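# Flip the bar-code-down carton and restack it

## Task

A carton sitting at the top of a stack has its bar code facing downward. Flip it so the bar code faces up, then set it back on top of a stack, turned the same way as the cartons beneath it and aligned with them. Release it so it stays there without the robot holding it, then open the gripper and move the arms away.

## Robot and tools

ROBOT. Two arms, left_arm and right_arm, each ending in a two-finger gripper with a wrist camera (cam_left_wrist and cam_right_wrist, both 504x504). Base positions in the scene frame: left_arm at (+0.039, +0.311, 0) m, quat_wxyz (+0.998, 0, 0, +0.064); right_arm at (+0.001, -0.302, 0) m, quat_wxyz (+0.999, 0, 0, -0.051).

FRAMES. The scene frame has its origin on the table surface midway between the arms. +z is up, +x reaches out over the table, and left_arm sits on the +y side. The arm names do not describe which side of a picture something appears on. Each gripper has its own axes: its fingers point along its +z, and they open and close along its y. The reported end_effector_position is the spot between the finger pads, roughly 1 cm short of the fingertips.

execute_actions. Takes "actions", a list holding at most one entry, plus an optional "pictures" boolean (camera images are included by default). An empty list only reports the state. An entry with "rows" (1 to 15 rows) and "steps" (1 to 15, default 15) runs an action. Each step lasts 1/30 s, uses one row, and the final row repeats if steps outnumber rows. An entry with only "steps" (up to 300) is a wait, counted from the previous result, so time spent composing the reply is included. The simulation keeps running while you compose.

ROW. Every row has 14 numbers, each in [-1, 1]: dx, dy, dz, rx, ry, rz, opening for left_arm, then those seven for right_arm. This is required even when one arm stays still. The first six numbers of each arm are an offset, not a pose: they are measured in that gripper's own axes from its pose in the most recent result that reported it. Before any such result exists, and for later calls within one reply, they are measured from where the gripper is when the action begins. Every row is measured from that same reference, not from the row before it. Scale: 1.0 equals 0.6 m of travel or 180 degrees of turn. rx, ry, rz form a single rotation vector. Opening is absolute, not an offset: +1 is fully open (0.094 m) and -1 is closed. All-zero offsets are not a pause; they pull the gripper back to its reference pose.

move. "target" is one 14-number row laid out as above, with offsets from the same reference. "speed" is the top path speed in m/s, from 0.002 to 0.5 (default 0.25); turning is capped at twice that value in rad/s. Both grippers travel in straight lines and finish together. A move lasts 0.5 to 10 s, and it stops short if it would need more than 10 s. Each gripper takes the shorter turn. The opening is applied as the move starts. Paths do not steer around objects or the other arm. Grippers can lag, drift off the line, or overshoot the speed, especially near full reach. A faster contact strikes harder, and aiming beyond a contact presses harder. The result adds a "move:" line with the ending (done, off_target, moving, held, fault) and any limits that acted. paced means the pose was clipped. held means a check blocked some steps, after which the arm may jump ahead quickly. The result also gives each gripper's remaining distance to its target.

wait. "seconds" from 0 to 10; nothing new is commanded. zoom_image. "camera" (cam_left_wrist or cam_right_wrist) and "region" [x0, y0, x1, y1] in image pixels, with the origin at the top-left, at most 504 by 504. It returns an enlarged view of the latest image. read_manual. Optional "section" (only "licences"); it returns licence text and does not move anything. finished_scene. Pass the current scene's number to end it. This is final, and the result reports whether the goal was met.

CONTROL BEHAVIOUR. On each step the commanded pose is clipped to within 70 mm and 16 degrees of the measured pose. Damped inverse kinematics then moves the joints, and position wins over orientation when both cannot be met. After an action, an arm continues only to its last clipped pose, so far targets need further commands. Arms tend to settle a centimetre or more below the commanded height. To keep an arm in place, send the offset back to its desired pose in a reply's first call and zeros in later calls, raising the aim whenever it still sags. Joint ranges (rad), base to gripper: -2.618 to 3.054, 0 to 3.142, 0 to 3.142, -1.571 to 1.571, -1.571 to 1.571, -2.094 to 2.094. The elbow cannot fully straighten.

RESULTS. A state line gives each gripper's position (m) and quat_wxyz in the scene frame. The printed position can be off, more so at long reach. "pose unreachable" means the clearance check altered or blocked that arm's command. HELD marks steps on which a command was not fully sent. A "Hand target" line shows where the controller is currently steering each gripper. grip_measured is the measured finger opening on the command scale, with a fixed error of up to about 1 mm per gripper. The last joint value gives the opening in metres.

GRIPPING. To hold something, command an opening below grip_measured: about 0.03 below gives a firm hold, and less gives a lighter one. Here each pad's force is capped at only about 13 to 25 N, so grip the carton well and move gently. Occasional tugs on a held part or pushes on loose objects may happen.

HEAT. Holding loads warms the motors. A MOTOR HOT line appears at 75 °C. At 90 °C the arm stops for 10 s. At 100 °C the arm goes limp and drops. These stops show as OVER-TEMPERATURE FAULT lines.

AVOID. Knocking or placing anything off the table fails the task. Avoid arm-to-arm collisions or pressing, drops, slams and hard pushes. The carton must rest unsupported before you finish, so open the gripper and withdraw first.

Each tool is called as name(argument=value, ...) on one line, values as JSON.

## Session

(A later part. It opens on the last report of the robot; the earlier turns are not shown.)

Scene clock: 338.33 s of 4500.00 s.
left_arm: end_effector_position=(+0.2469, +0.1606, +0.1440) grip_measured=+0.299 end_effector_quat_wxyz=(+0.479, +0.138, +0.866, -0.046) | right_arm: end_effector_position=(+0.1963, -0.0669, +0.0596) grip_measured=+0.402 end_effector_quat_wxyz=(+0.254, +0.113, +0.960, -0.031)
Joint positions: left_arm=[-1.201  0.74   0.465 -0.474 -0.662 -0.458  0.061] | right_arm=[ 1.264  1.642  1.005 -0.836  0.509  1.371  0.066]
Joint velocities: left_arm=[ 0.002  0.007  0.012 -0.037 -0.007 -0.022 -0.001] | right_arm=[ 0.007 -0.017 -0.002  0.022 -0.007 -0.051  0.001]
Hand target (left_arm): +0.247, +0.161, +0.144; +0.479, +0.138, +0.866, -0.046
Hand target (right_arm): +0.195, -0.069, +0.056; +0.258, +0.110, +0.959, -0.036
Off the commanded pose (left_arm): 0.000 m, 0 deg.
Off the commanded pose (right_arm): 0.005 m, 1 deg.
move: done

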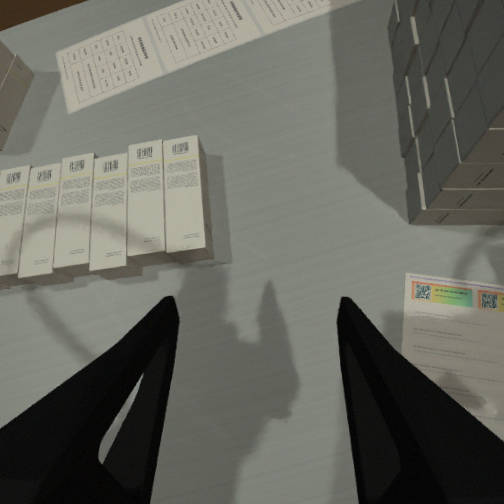

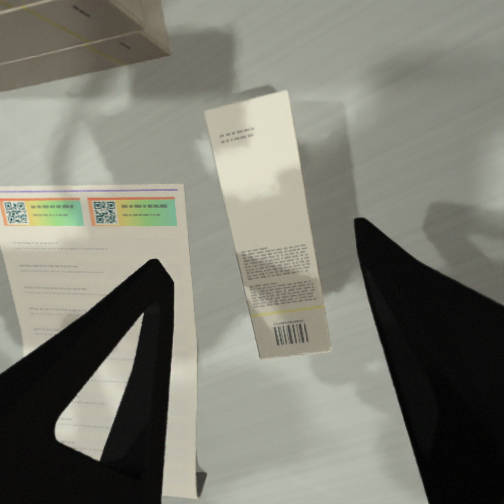

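move(target=[0,0,0,0,0,0,0.3,0.032,-0.008,0.058,0,0,0,0.4], speed=0.04)

Scene clock: 343.23 s of 4500.00 s.
left_arm: end_effector_position=(+0.2468, +0.1604, +0.1439) grip_measured=+0.299 end_effector_quat_wxyz=(+0.478, +0.139, +0.866, -0.047) | right_arm: end_effector_position=(+0.1948, -0.0665, +0.0249) grip_measured=+0.402 end_effector_quat_wxyz=(+0.252, +0.115, +0.961, -0.021)
Joint positions: left_arm=[-1.201  0.74   0.465 -0.474 -0.661 -0.458  0.061] | right_arm=[ 1.264  1.69   0.905 -0.671  0.5    1.371  0.066]
Joint velocities: left_arm=[-0.002 -0.022  0.002 -0.022  0.066 -0.022  0.   ] | right_arm=[-0.007 -0.017  0.012 -0.037  0.007  0.007 -0.001]
Hand target (left_arm): +0.247, +0.161, +0.144; +0.479, +0.139, +0.866, -0.046
Hand target (right_arm): +0.195, -0.072, +0.020; +0.254, +0.113, +0.960, -0.031
Off the commanded pose (left_arm): 0.000 m, 0 deg.
Off the commanded pose (right_arm): 0.007 m, 1 deg.
After step 90, 0.47 s passed at rest.
move: done

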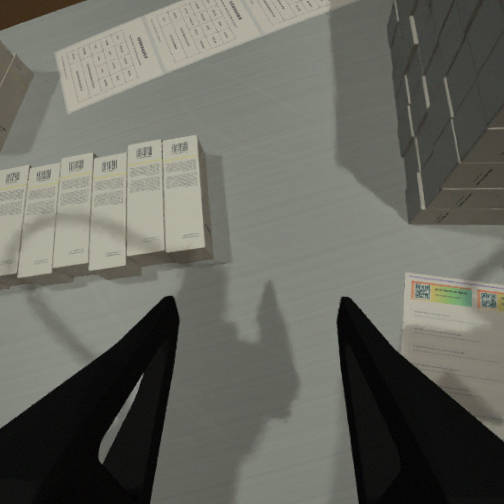

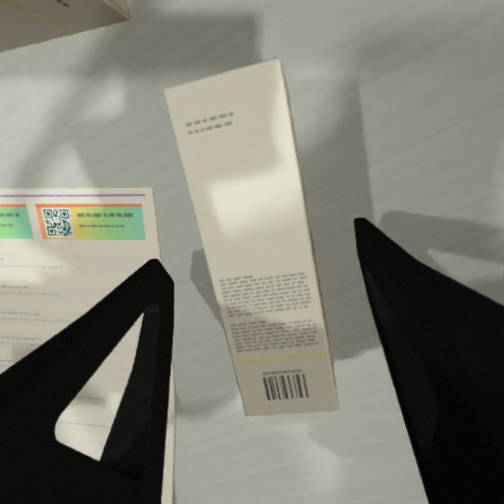

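move(target=[0,0,0,0,0,0,0.3,0.008,0,0.013,0,0,0,0.4], speed=0.03)

move(target=[0,0,0,0,0,0,0.3,0,0,0,0,0,0,-0.5], speed=0.03)

move(target=[0,0,0,0,0,0,0.3,-0.19,-0.15,-0.27,0,0,0,-0.5], speed=0.12)

Scene clock: 348.07 s of 4500.00 s.
left_arm: end_effector_position=(+0.2467, +0.1602, +0.1438) grip_measured=+0.299 end_effector_quat_wxyz=(+0.478, +0.139, +0.866, -0.047) | right_arm: end_effector_position=(+0.1961, -0.0603, +0.0222) grip_measured=+0.402 end_effector_quat_wxyz=(+0.251, +0.118, +0.961, -0.010)
Joint positions: left_arm=[-1.201  0.74   0.465 -0.474 -0.659 -0.458  0.061] | right_arm=[ 1.264  1.7    0.905 -0.639  0.491  1.371  0.066]
Joint velocities: left_arm=[-0.017  0.017 -0.012  0.022  0.022 -0.007 -0.001] | right_arm=[-0.002  0.007 -0.007 -0.007 -0.007 -0.066  0.002]
Hand target (left_arm): +0.247, +0.160, +0.144; +0.478, +0.139, +0.866, -0.047
Hand target (right_arm): +0.194, -0.066, +0.016; +0.252, +0.115, +0.961, -0.021
Off the commanded pose (left_arm): 0.000 m, 0 deg.
Off the commanded pose (right_arm): 0.009 m, 1 deg.
After step 90, 1.07 s passed at rest.
move: done

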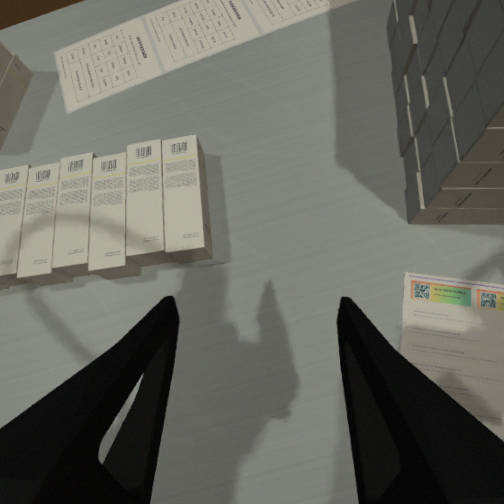

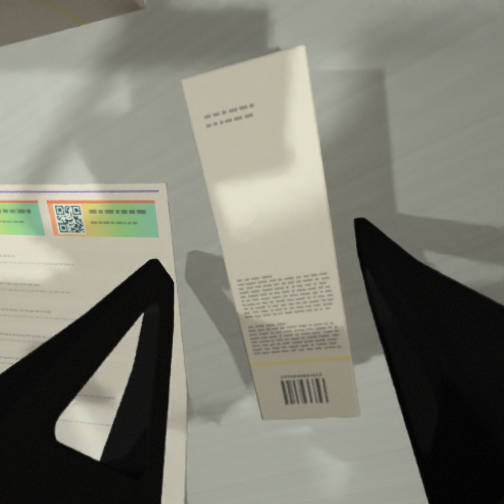

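Scene clock: 348.57 s of 4500.00 s.
left_arm: end_effector_position=(+0.2466, +0.1600, +0.1437) grip_measured=+0.299 end_effector_quat_wxyz=(+0.478, +0.139, +0.866, -0.048) | right_arm: end_effector_position=(+0.1953, -0.0598, +0.0217) grip_measured=-0.352 end_effector_quat_wxyz=(+0.249, +0.117, +0.961, -0.008)
Joint positions: left_arm=[-1.201  0.74   0.465 -0.474 -0.658 -0.458  0.061] | right_arm=[ 1.264  1.7    0.905 -0.638  0.485  1.371  0.03 ]
Joint velocities: left_arm=[ 0.002  0.012  0.007  0.007 -0.066 -0.081  0.001] | right_arm=[ 0.017 -0.007  0.002  0.022 -0.022 -0.007 -0.001]
Hand target (left_arm): +0.247, +0.160, +0.144; +0.478, +0.139, +0.866, -0.047
Hand target (right_arm): +0.196, -0.060, +0.022; +0.251, +0.118, +0.961, -0.010
Off the commanded pose (left_arm): 0.000 m, 0 deg.
Off the commanded pose (right_arm): 0.001 m, 0 deg.
move: done

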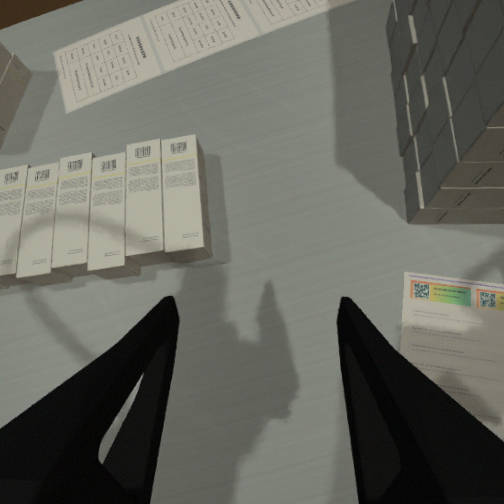

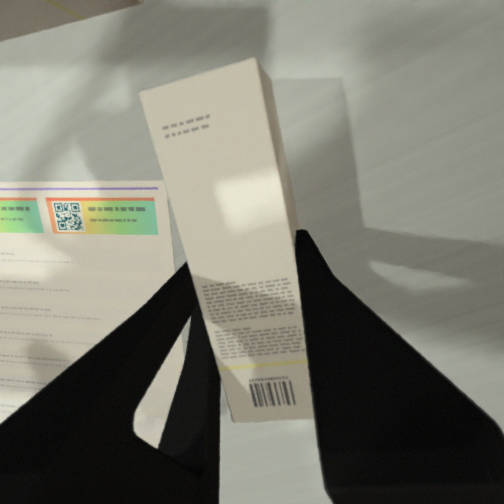

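Scene clock: 350.93 s of 4500.00 s.
left_arm: end_effector_position=(+0.2465, +0.1598, +0.1436) grip_measured=+0.299 end_effector_quat_wxyz=(+0.477, +0.140, +0.866, -0.048) | right_arm: end_effector_position=(+0.1945, -0.1562, +0.2023) grip_measured=-0.352 end_effector_quat_wxyz=(+0.239, +0.114, +0.964, -0.016)
Joint positions: left_arm=[-1.201  0.74   0.465 -0.474 -0.657 -0.458  0.061] | right_arm=[ 1.058  1.248  1.247 -1.355  0.436  1.143  0.03 ]
Joint velocities: left_arm=[-0.017 -0.037 -0.002 -0.007 -0.037  0.007  0.001] | right_arm=[-0.002  0.002  0.012 -0.022  0.022  0.022  0.   ]
Hand target (left_arm): +0.247, +0.160, +0.144; +0.478, +0.139, +0.866, -0.048
Hand target (right_arm): +0.197, -0.160, +0.213; +0.249, +0.118, +0.961, -0.010
Off the commanded pose (left_arm): 0.000 m, 0 deg.
Off the commanded pose (right_arm): 0.013 m, 2 deg.
move: off_target (right_arm)

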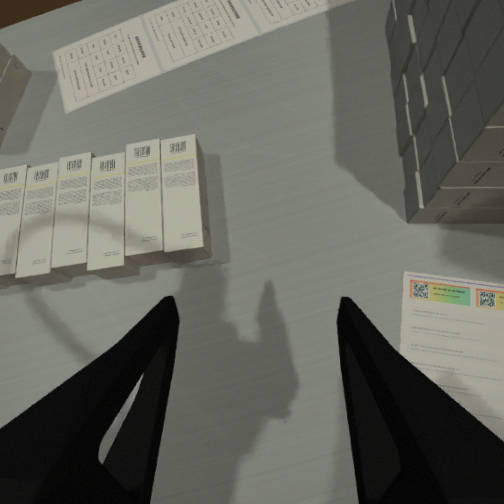

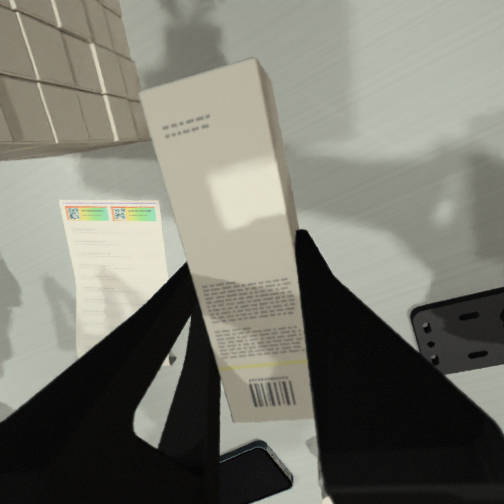

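move(target=[0,0,0,0,0,0,0.3,-0.29,-0.095,0.098,0,-0.01,0,-0.5], speed=0.12)

Scene clock: 357.33 s of 4500.00 s.
left_arm: end_effector_position=(+0.2463, +0.1596, +0.1435) grip_measured=+0.299 end_effector_quat_wxyz=(+0.477, +0.140, +0.866, -0.049) | right_arm: end_effector_position=(+0.3491, -0.2504, +0.2182) grip_measured=-0.352 end_effector_quat_wxyz=(+0.236, +0.113, +0.965, -0.026)
Joint positions: left_arm=[-1.201  0.74   0.465 -0.474 -0.655 -0.458  0.061] | right_arm=[ 0.354  1.504  1.496 -1.131  0.214  0.437  0.03 ]
Joint velocities: left_arm=[ 0.002  0.007 -0.007 -0.007 -0.022 -0.007 -0.001] | right_arm=[-0.007 -0.012 -0.012  0.037 -0.037  0.007  0.   ]
Hand target (left_arm): +0.246, +0.160, +0.144; +0.477, +0.140, +0.866, -0.048
Hand target (right_arm): +0.357, -0.251, +0.229; +0.253, +0.114, +0.960, -0.022
Off the commanded pose (left_arm): 0.000 m, 0 deg.
Off the commanded pose (right_arm): 0.015 m, 2 deg.
After step 90, 1.30 s passed at rest.
move: off_target (right_arm)

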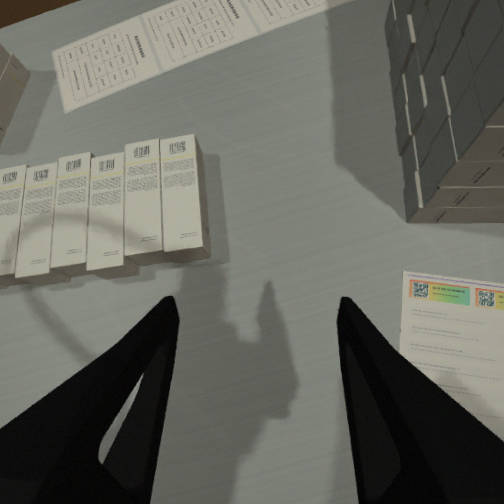

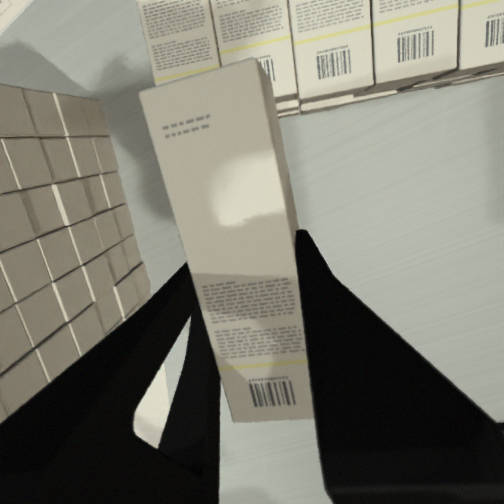

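move(target=[0,0,0,0,0,0,0.3,-0.03,-0.058,-0.06,0.018,-0.01,0.034,-0.5], speed=0.08)

move(target=[0,0,0,0,0,0,0.3,-0.17,0,0.07,0,-0.01,0,-0.5], speed=0.08)

Scene clock: 366.83 s of 4500.00 s.
left_arm: end_effector_position=(+0.2462, +0.1595, +0.1434) grip_measured=+0.299 end_effector_quat_wxyz=(+0.477, +0.140, +0.866, -0.049) | right_arm: end_effector_position=(+0.3406, -0.2782, +0.2432) grip_measured=-0.352 end_effector_quat_wxyz=(+0.230, +0.161, +0.959, -0.040)
Joint positions: left_arm=[-1.201  0.74   0.465 -0.474 -0.654 -0.458  0.061] | right_arm=[ 0.288  1.504  1.605 -1.257  0.23   0.47   0.03 ]
Joint velocities: left_arm=[-0.002  0.002 -0.017 -0.037  0.007  0.007 -0.   ] | right_arm=[-0.007 -0.017 -0.012 -0.037 -0.051 -0.022  0.   ]
Hand target (left_arm): +0.246, +0.160, +0.143; +0.477, +0.140, +0.866, -0.049
Hand target (right_arm): +0.341, -0.284, +0.258; +0.249, +0.171, +0.952, -0.043
Off the commanded pose (left_arm): 0.000 m, 0 deg.
Off the commanded pose (right_arm): 0.016 m, 3 deg.
After step 90, 5.23 s passed at rest.
move: off_target (right_arm)

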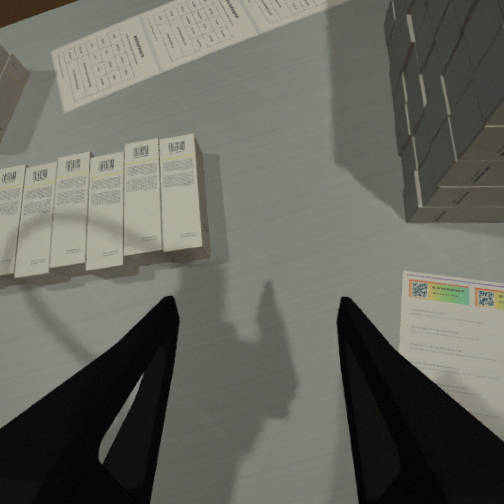

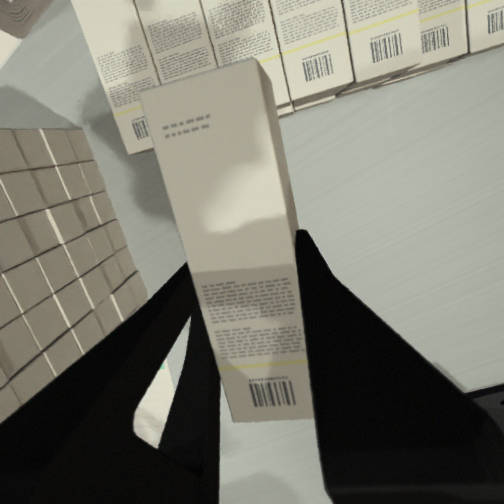

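Scene clock: 368.53 s of 4500.00 s.
left_arm: end_effector_position=(+0.2461, +0.1593, +0.1433) grip_measured=+0.299 end_effector_quat_wxyz=(+0.476, +0.141, +0.867, -0.050) | right_arm: end_effector_position=(+0.4430, -0.3092, +0.2434) grip_measured=-0.352 end_effector_quat_wxyz=(+0.236, +0.160, +0.958, -0.043)
Joint positions: left_arm=[-1.201  0.74   0.465 -0.474 -0.653 -0.458  0.061] | right_arm=[ 0.156  1.879  2.022 -1.262  0.183  0.343  0.03 ]
Joint velocities: left_arm=[-0.007 -0.012 -0.012 -0.022  0.066 -0.066 -0.001] | right_arm=[-0.007 -0.007  0.037 -0.022 -0.081 -0.037  0.   ]
Hand target (left_arm): +0.246, +0.159, +0.143; +0.477, +0.140, +0.866, -0.049
Hand target (right_arm): +0.445, -0.312, +0.252; +0.245, +0.161, +0.955, -0.043
Off the commanded pose (left_arm): 0.000 m, 0 deg.
Off the commanded pose (right_arm): 0.010 m, 1 deg.
move: done

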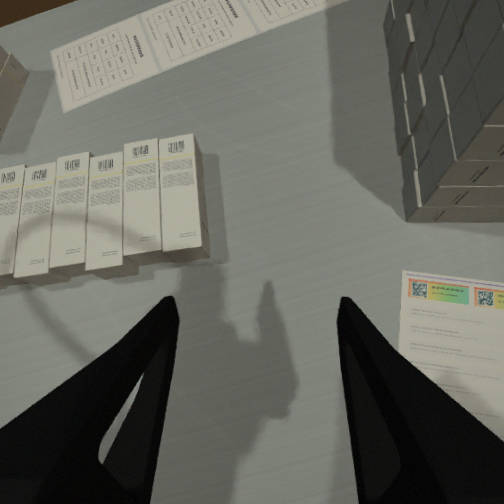

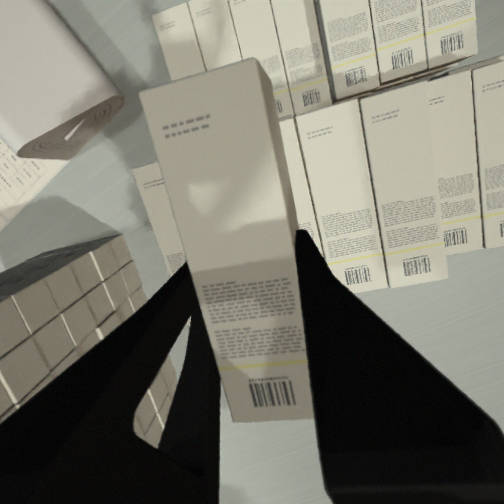

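move(target=[0,0,0,0,0,0,0.3,-0.007,0,0.06,0,-0.01,0,-0.5], speed=0.04)

Scene clock: 376.27 s of 4500.00 s.
left_arm: end_effector_position=(+0.2460, +0.1590, +0.1432) grip_measured=+0.299 end_effector_quat_wxyz=(+0.476, +0.141, +0.867, -0.050) | right_arm: end_effector_position=(+0.4595, -0.3112, +0.2176) grip_measured=-0.352 end_effector_quat_wxyz=(+0.250, +0.158, +0.954, -0.042)
Joint positions: left_arm=[-1.201  0.74   0.465 -0.474 -0.651 -0.458  0.061] | right_arm=[ 0.149  1.879  1.899 -1.108  0.182  0.331  0.03 ]
Joint velocities: left_arm=[-0.002  0.002 -0.007  0.007 -0.066  0.022  0.001] | right_arm=[ 0.012 -0.007 -0.012  0.037  0.007  0.007  0.   ]
Hand target (left_arm): +0.246, +0.159, +0.143; +0.476, +0.141, +0.867, -0.050
Hand target (right_arm): +0.462, -0.316, +0.213; +0.251, +0.160, +0.954, -0.046
Off the commanded pose (left_arm): 0.000 m, 0 deg.
Off the commanded pose (right_arm): 0.007 m, 0 deg.
After step 90, 3.33 s passed at rest.
move: done

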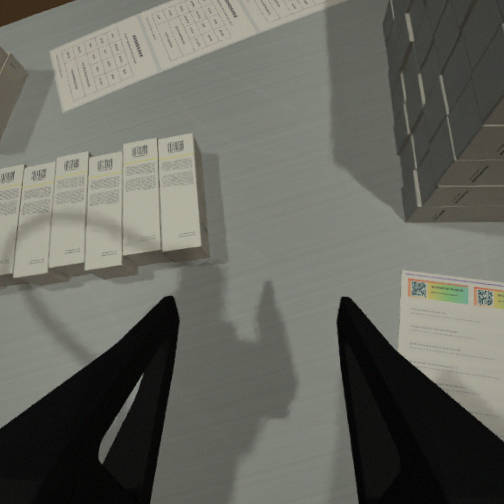

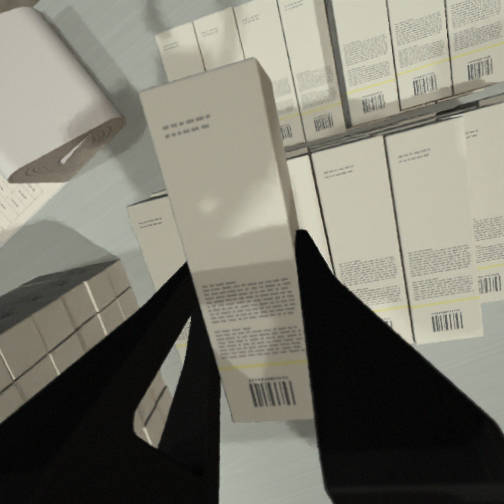

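move(target=[0,0,0,0,0,0,0.3,0.048,-0.02,0.0,0,0,0,-0.5], speed=0.03)

Scene clock: 387.00 s of 4500.00 s.
left_arm: end_effector_position=(+0.2459, +0.1589, +0.1431) grip_measured=+0.299 end_effector_quat_wxyz=(+0.476, +0.141, +0.867, -0.051) | right_arm: end_effector_position=(+0.4312, -0.3119, +0.1944) grip_measured=-0.352 end_effector_quat_wxyz=(+0.233, +0.156, +0.959, -0.044)
Joint positions: left_arm=[-1.201  0.74   0.465 -0.474 -0.65  -0.458  0.061] | right_arm=[ 0.149  1.777  1.691 -1.038  0.178  0.33   0.03 ]
Joint velocities: left_arm=[-0.002 -0.012 -0.012 -0.081 -0.051 -0.066 -0.   ] | right_arm=[ 0.012 -0.017  0.007  0.022 -0.037 -0.037 -0.   ]
Hand target (left_arm): +0.246, +0.159, +0.143; +0.476, +0.141, +0.867, -0.050
Hand target (right_arm): +0.432, -0.315, +0.203; +0.250, +0.158, +0.954, -0.042
Off the commanded pose (left_arm): 0.000 m, 0 deg.
Off the commanded pose (right_arm): 0.009 m, 2 deg.
After step 90, 6.47 s passed at rest.
move: done

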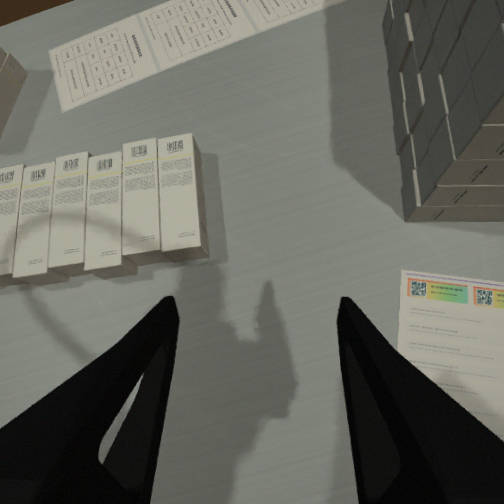

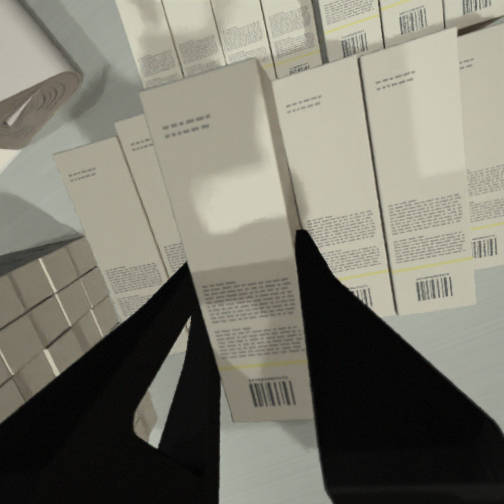

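zoom_image(camera="cam_right_wrist", region=[100,20,400,320])

Region (100, 20, 400, 320) of cam_right_wrist's 504x504 image, scaled by 1.680, with more detail than that image has.

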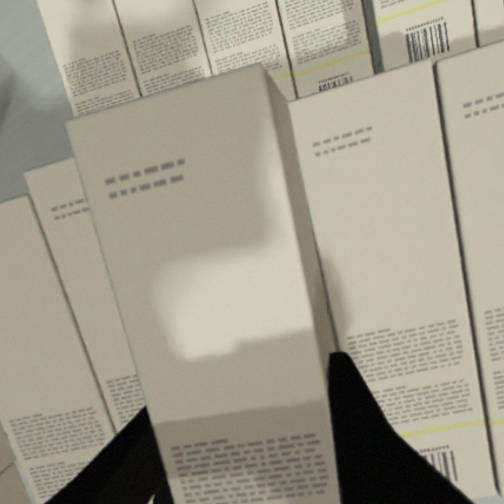

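move(target=[0,0,0,0,0,0,0.3,-0.004,0,-0.004,0,0,0,-0.5], speed=0.02)

move(target=[0,0,0,0,0,0,0.3,-0.005,0,-0.008,0,0,0,0.2], speed=0.02)

move(target=[0,0,0,0,0,0,0.3,-0.08,0,-0.13,0,0,0,0.2], speed=0.08)

Scene clock: 394.70 s of 4500.00 s.
left_arm: end_effector_position=(+0.2458, +0.1587, +0.1430) grip_measured=+0.299 end_effector_quat_wxyz=(+0.475, +0.141, +0.867, -0.051) | right_arm: end_effector_position=(+0.4300, -0.3117, +0.1938) grip_measured=-0.352 end_effector_quat_wxyz=(+0.231, +0.156, +0.959, -0.043)
Joint positions: left_arm=[-1.201  0.74   0.465 -0.474 -0.649 -0.458  0.061] | right_arm=[ 0.149  1.777  1.691 -1.043  0.177  0.33   0.03 ]
Joint velocities: left_arm=[ 0.012  0.007  0.007  0.007 -0.051  0.037  0.001] | right_arm=[-0.017 -0.002 -0.012 -0.051  0.007  0.007  0.001]
Hand target (left_arm): +0.246, +0.159, +0.143; +0.476, +0.141, +0.867, -0.051
Hand target (right_arm): +0.432, -0.312, +0.198; +0.233, +0.156, +0.959, -0.044
Off the commanded pose (left_arm): 0.000 m, 0 deg.
Off the commanded pose (right_arm): 0.004 m, 0 deg.
After step 90, 4.00 s passed at rest.
move: done

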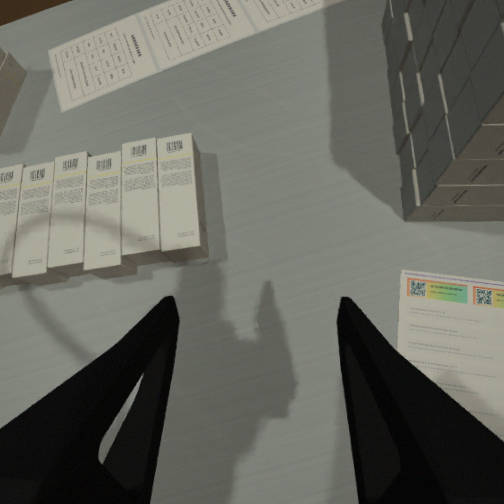

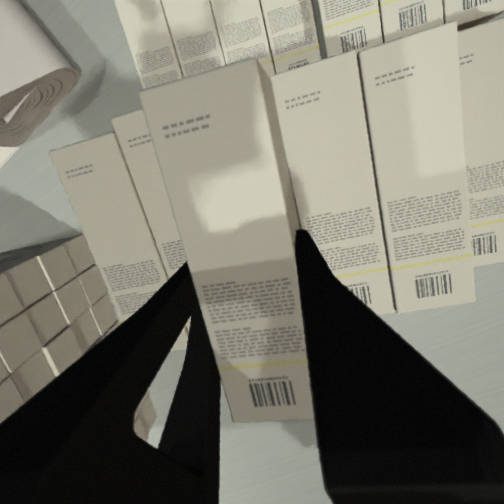

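Scene clock: 395.40 s of 4500.00 s.
left_arm: end_effector_position=(+0.2456, +0.1585, +0.1429) grip_measured=+0.299 end_effector_quat_wxyz=(+0.475, +0.142, +0.867, -0.052) | right_arm: end_effector_position=(+0.4278, -0.3118, +0.1928) grip_measured=+0.198 end_effector_quat_wxyz=(+0.226, +0.156, +0.961, -0.044)
Joint positions: left_arm=[-1.201  0.74   0.465 -0.474 -0.647 -0.458  0.061] | right_arm=[ 0.149  1.777  1.691 -1.053  0.177  0.33   0.056]
Joint velocities: left_arm=[-0.002  0.012 -0.002  0.007 -0.051  0.051 -0.001] | right_arm=[-0.002 -0.012  0.002  0.007  0.007 -0.037 -0.   ]
Hand target (left_arm): +0.246, +0.159, +0.143; +0.475, +0.142, +0.867, -0.051
Hand target (right_arm): +0.430, -0.312, +0.199; +0.231, +0.156, +0.959, -0.043
Off the commanded pose (left_arm): 0.000 m, 0 deg.
Off the commanded pose (right_arm): 0.007 m, 1 deg.
move: done

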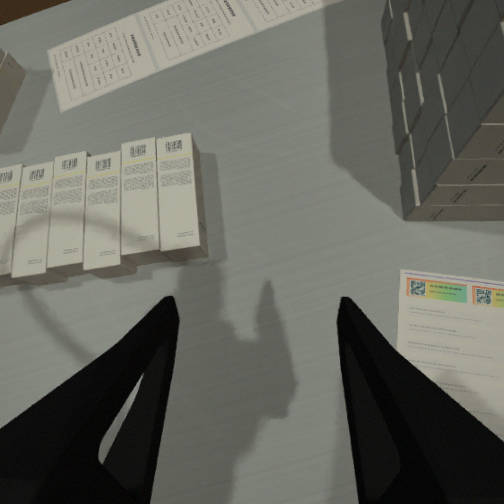

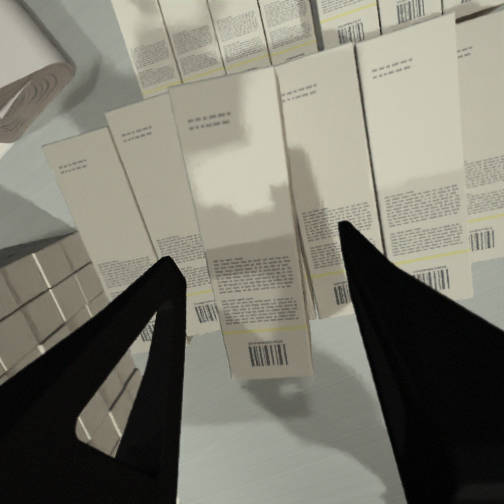

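Scene clock: 397.23 s of 4500.00 s.
left_arm: end_effector_position=(+0.2455, +0.1584, +0.1428) grip_measured=+0.299 end_effector_quat_wxyz=(+0.475, +0.142, +0.867, -0.052) | right_arm: end_effector_position=(+0.4359, -0.3111, +0.2793) grip_measured=+0.198 end_effector_quat_wxyz=(+0.222, +0.155, +0.962, -0.044)
Joint positions: left_arm=[-1.201  0.74   0.465 -0.474 -0.646 -0.458  0.061] | right_arm=[ 0.149  1.98   2.34  -1.507  0.175  0.33   0.056]
Joint velocities: left_arm=[ 0.012 -0.007  0.007  0.007  0.081  0.022 -0.   ] | right_arm=[-0.012  0.002 -0.002 -0.037 -0.022  0.022  0.   ]
Hand target (left_arm): +0.246, +0.159, +0.143; +0.475, +0.142, +0.867, -0.052
Hand target (right_arm): +0.436, -0.313, +0.284; +0.226, +0.156, +0.960, -0.044
Off the commanded pose (left_arm): 0.000 m, 0 deg.
Off the commanded pose (right_arm): 0.005 m, 0 deg.
move: done

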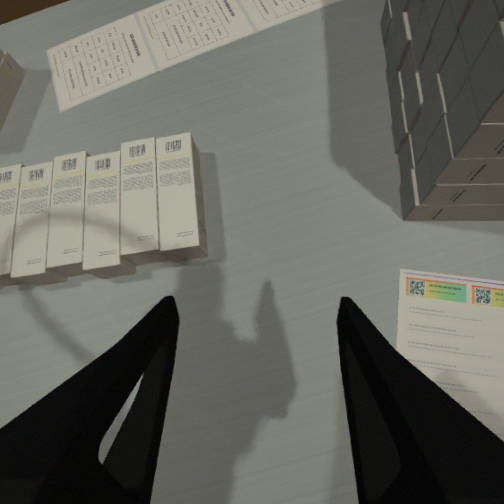

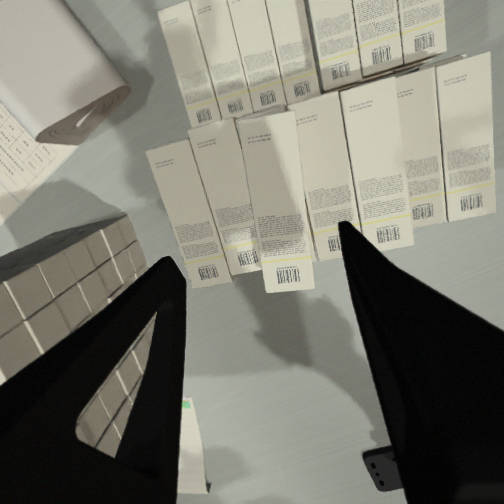

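zoom_image(camera="cam_right_wrist", region=[140,70,440,310])

Region (140, 70, 440, 310) of cam_right_wrist's 504x504 image, scaled by 1.680, with more detail than that image has; it fills the top 403 rows of this view, and the rest is white.

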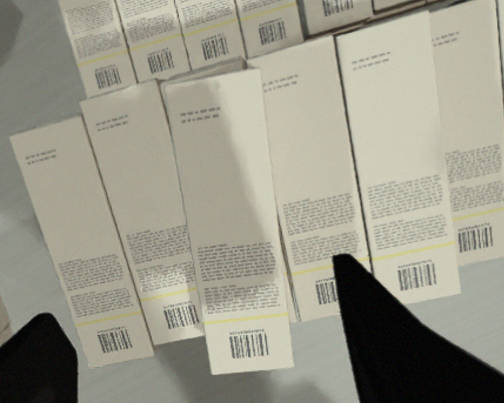

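move(target=[0,0,0,0,0,0,0.3,0.2,0.03,-0.05,0,-0.2,0,-1], speed=0.15)

Scene clock: 405.17 s of 4500.00 s.
left_arm: end_effector_position=(+0.2454, +0.1582, +0.1427) grip_measured=+0.299 end_effector_quat_wxyz=(+0.474, +0.142, +0.867, -0.053) | right_arm: end_effector_position=(+0.3296, -0.2566, +0.2486) grip_measured=-0.987 end_effector_quat_wxyz=(+0.500, +0.133, +0.851, -0.084)
Joint positions: left_arm=[-1.201  0.74   0.465 -0.474 -0.645 -0.458  0.061] | right_arm=[ 0.578  1.091  0.954 -0.535  0.676  0.451  0.001]
Joint velocities: left_arm=[-0.007  0.012  0.007 -0.022  0.066 -0.051 -0.   ] | right_arm=[-0.012 -0.002  0.012  0.11   0.007  0.051 -0.   ]
Hand target (left_arm): +0.246, +0.158, +0.143; +0.475, +0.142, +0.867, -0.052
Hand target (right_arm): +0.326, -0.258, +0.252; +0.509, +0.137, +0.846, -0.085
Off the commanded pose (left_arm): 0.000 m, 0 deg.
Off the commanded pose (right_arm): 0.005 m, 1 deg.
After step 90, 2.20 s passed at rest.
move: done

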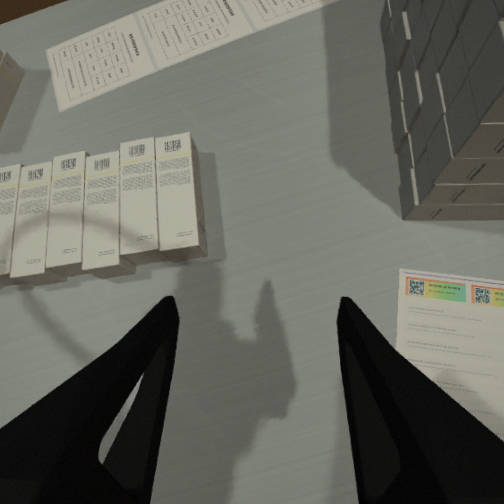

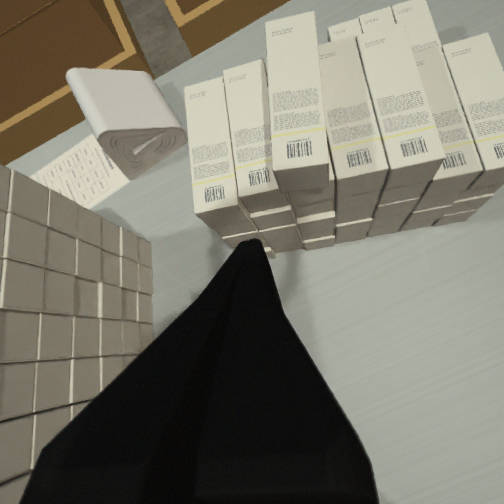

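zoom_image(camera="cam_right_wrist", region=[170,0,470,260])

Region (170, 0, 470, 260) of cam_right_wrist's 504x504 image, scaled by 1.680, with more detail than that image has; it fills the top 437 rows of this view, and the rest is white.

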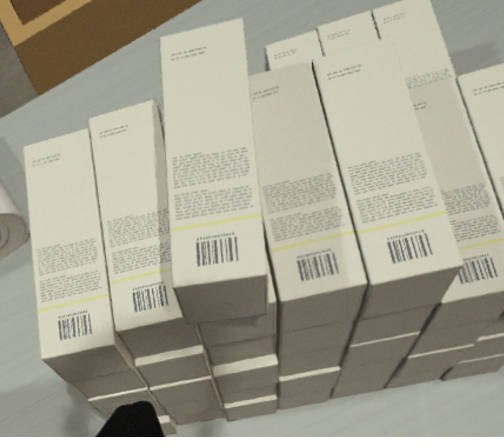

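move(target=[0,0,0,0,0,0,0.3,-0.068,-0.027,0.16,0,0.165,0,0.3], speed=0.12)

Scene clock: 419.53 s of 4500.00 s.
left_arm: end_effector_position=(+0.2453, +0.1580, +0.1426) grip_measured=+0.299 end_effector_quat_wxyz=(+0.474, +0.143, +0.867, -0.053) | right_arm: end_effector_position=(+0.4215, -0.2995, +0.2324) grip_measured=+0.298 end_effector_quat_wxyz=(+0.262, +0.149, +0.952, -0.051)
Joint positions: left_arm=[-1.201  0.74   0.465 -0.474 -0.643 -0.458  0.061] | right_arm=[ 0.199  1.722  1.753 -1.106  0.223  0.35   0.061]
Joint velocities: left_arm=[ 0.002 -0.017 -0.012 -0.022  0.007 -0.007  0.001] | right_arm=[ 0.002  0.012  0.017 -0.051 -0.007  0.037 -0.   ]
Hand target (left_arm): +0.245, +0.158, +0.143; +0.474, +0.142, +0.867, -0.053
Hand target (right_arm): +0.423, -0.302, +0.239; +0.265, +0.150, +0.951, -0.052
Off the commanded pose (left_arm): 0.000 m, 0 deg.
Off the commanded pose (right_arm): 0.007 m, 1 deg.
After step 90, 8.63 s passed at rest.
move: done

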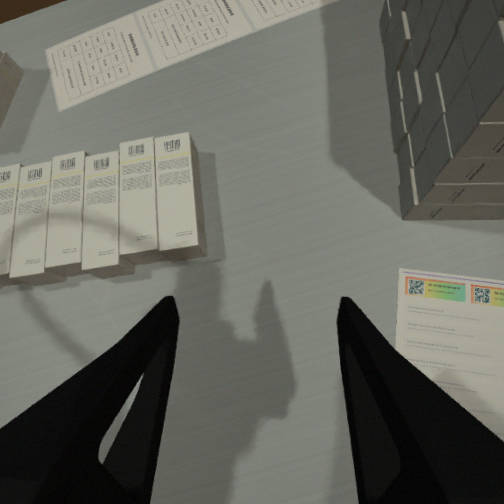

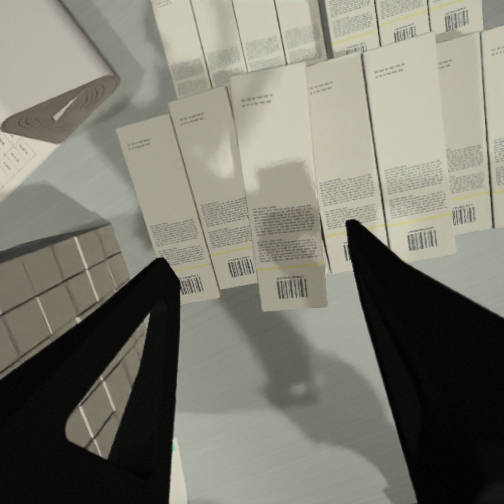

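move(target=[0,0,0,0,0,0,0.3,0.018,-0.022,0.072,0,0,0.005,0.3], speed=0.04)

Scene clock: 423.77 s of 4500.00 s.
left_arm: end_effector_position=(+0.2452, +0.1578, +0.1425) grip_measured=+0.299 end_effector_quat_wxyz=(+0.474, +0.143, +0.867, -0.053) | right_arm: end_effector_position=(+0.4295, -0.3129, +0.1899) grip_measured=+0.298 end_effector_quat_wxyz=(+0.258, +0.155, +0.952, -0.049)
Joint positions: left_arm=[-1.201  0.74   0.465 -0.474 -0.642 -0.458  0.061] | right_arm=[ 0.156  1.722  1.584 -0.936  0.2    0.326  0.061]
Joint velocities: left_arm=[-0.002 -0.012 -0.017 -0.022  0.051  0.037 -0.001] | right_arm=[ 0.002 -0.002 -0.002  0.007  0.022 -0.007  0.   ]
Hand target (left_arm): +0.245, +0.158, +0.143; +0.474, +0.143, +0.867, -0.053
Hand target (right_arm): +0.429, -0.316, +0.190; +0.262, +0.156, +0.951, -0.049
Off the commanded pose (left_arm): 0.000 m, 0 deg.
Off the commanded pose (right_arm): 0.004 m, 0 deg.
move: done

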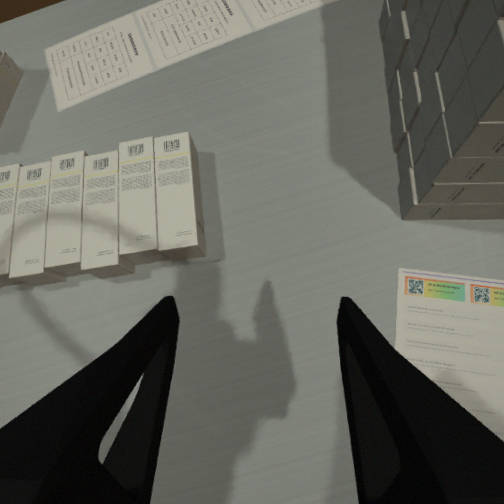

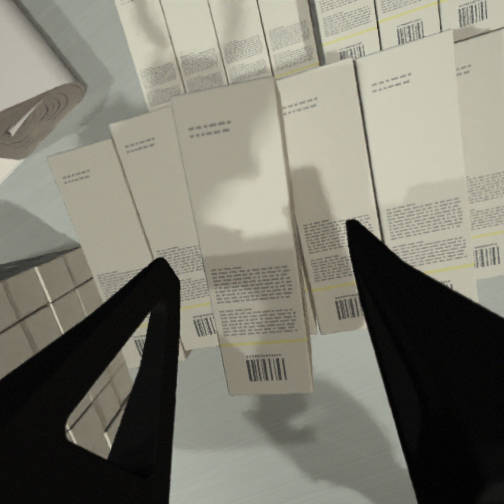

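move(target=[0,0,0,0,0,0,0.3,0.01,0.0,0.017,0,0,0,0.3], speed=0.02)

move(target=[0,0,0,0,0,0,0.3,0,0.0,0,0,0,0,-0.5], speed=0.02)

Scene clock: 431.47 s of 4500.00 s.
left_arm: end_effector_position=(+0.2451, +0.1576, +0.1424) grip_measured=+0.299 end_effector_quat_wxyz=(+0.473, +0.143, +0.868, -0.054) | right_arm: end_effector_position=(+0.4291, -0.3129, +0.1794) grip_measured=+0.298 end_effector_quat_wxyz=(+0.256, +0.155, +0.953, -0.049)
Joint positions: left_arm=[-1.201  0.74   0.465 -0.474 -0.641 -0.458  0.061] | right_arm=[ 0.156  1.722  1.545 -0.903  0.199  0.326  0.061]
Joint velocities: left_arm=[-0.002  0.012  0.007  0.051 -0.051  0.022 -0.001] | right_arm=[0.002 0.017 0.007 0.022 0.007 0.066 0.   ]
Hand target (left_arm): +0.245, +0.158, +0.143; +0.474, +0.143, +0.867, -0.054
Hand target (right_arm): +0.429, -0.313, +0.178; +0.258, +0.155, +0.952, -0.049
Off the commanded pose (left_arm): 0.000 m, 0 deg.
Off the commanded pose (right_arm): 0.001 m, 0 deg.
After step 90, 3.87 s passed at rest.
move: done

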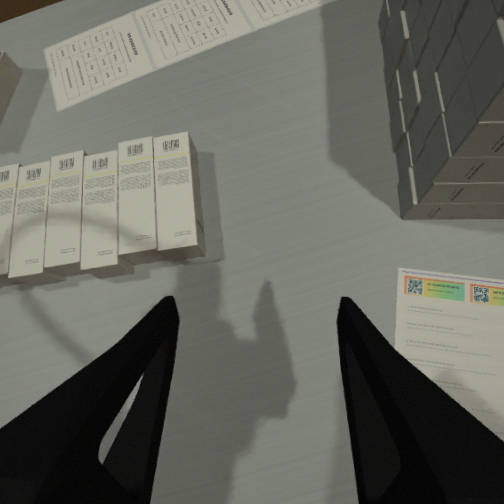

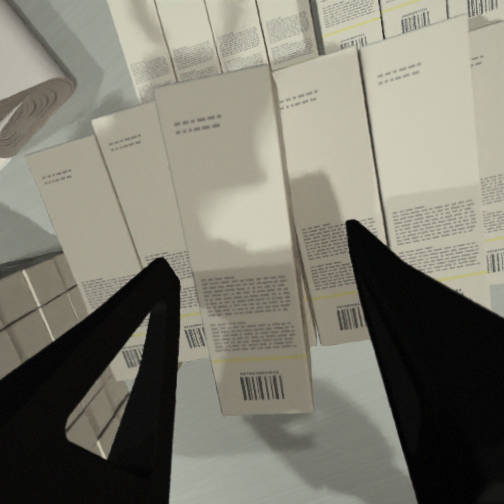

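Scene clock: 431.97 s of 4500.00 s.
left_arm: end_effector_position=(+0.2450, +0.1575, +0.1423) grip_measured=+0.299 end_effector_quat_wxyz=(+0.473, +0.144, +0.868, -0.054) | right_arm: end_effector_position=(+0.4291, -0.3128, +0.1794) grip_measured=-0.351 end_effector_quat_wxyz=(+0.256, +0.155, +0.953, -0.049)
Joint positions: left_arm=[-1.201  0.74   0.465 -0.474 -0.64  -0.458  0.061] | right_arm=[ 0.156  1.722  1.545 -0.903  0.198  0.326  0.031]
Joint velocities: left_arm=[ 0.002  0.007 -0.002  0.022  0.037 -0.066  0.001] | right_arm=[ 0.002  0.007 -0.012  0.007  0.022 -0.022  0.   ]
Hand target (left_arm): +0.245, +0.158, +0.142; +0.473, +0.143, +0.868, -0.054
Hand target (right_arm): +0.429, -0.313, +0.179; +0.256, +0.155, +0.953, -0.049
Off the commanded pose (left_arm): 0.000 m, 0 deg.
Off the commanded pose (right_arm): 0.000 m, 0 deg.
move: done

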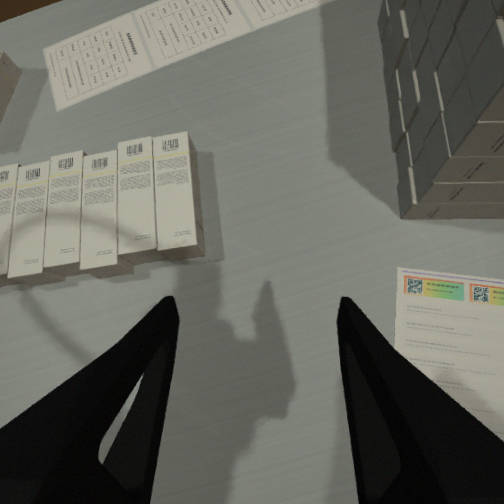

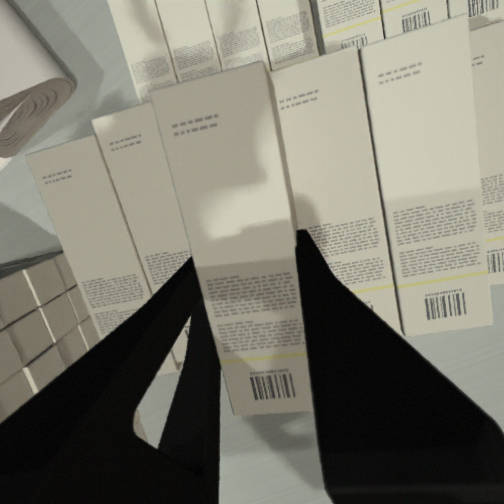

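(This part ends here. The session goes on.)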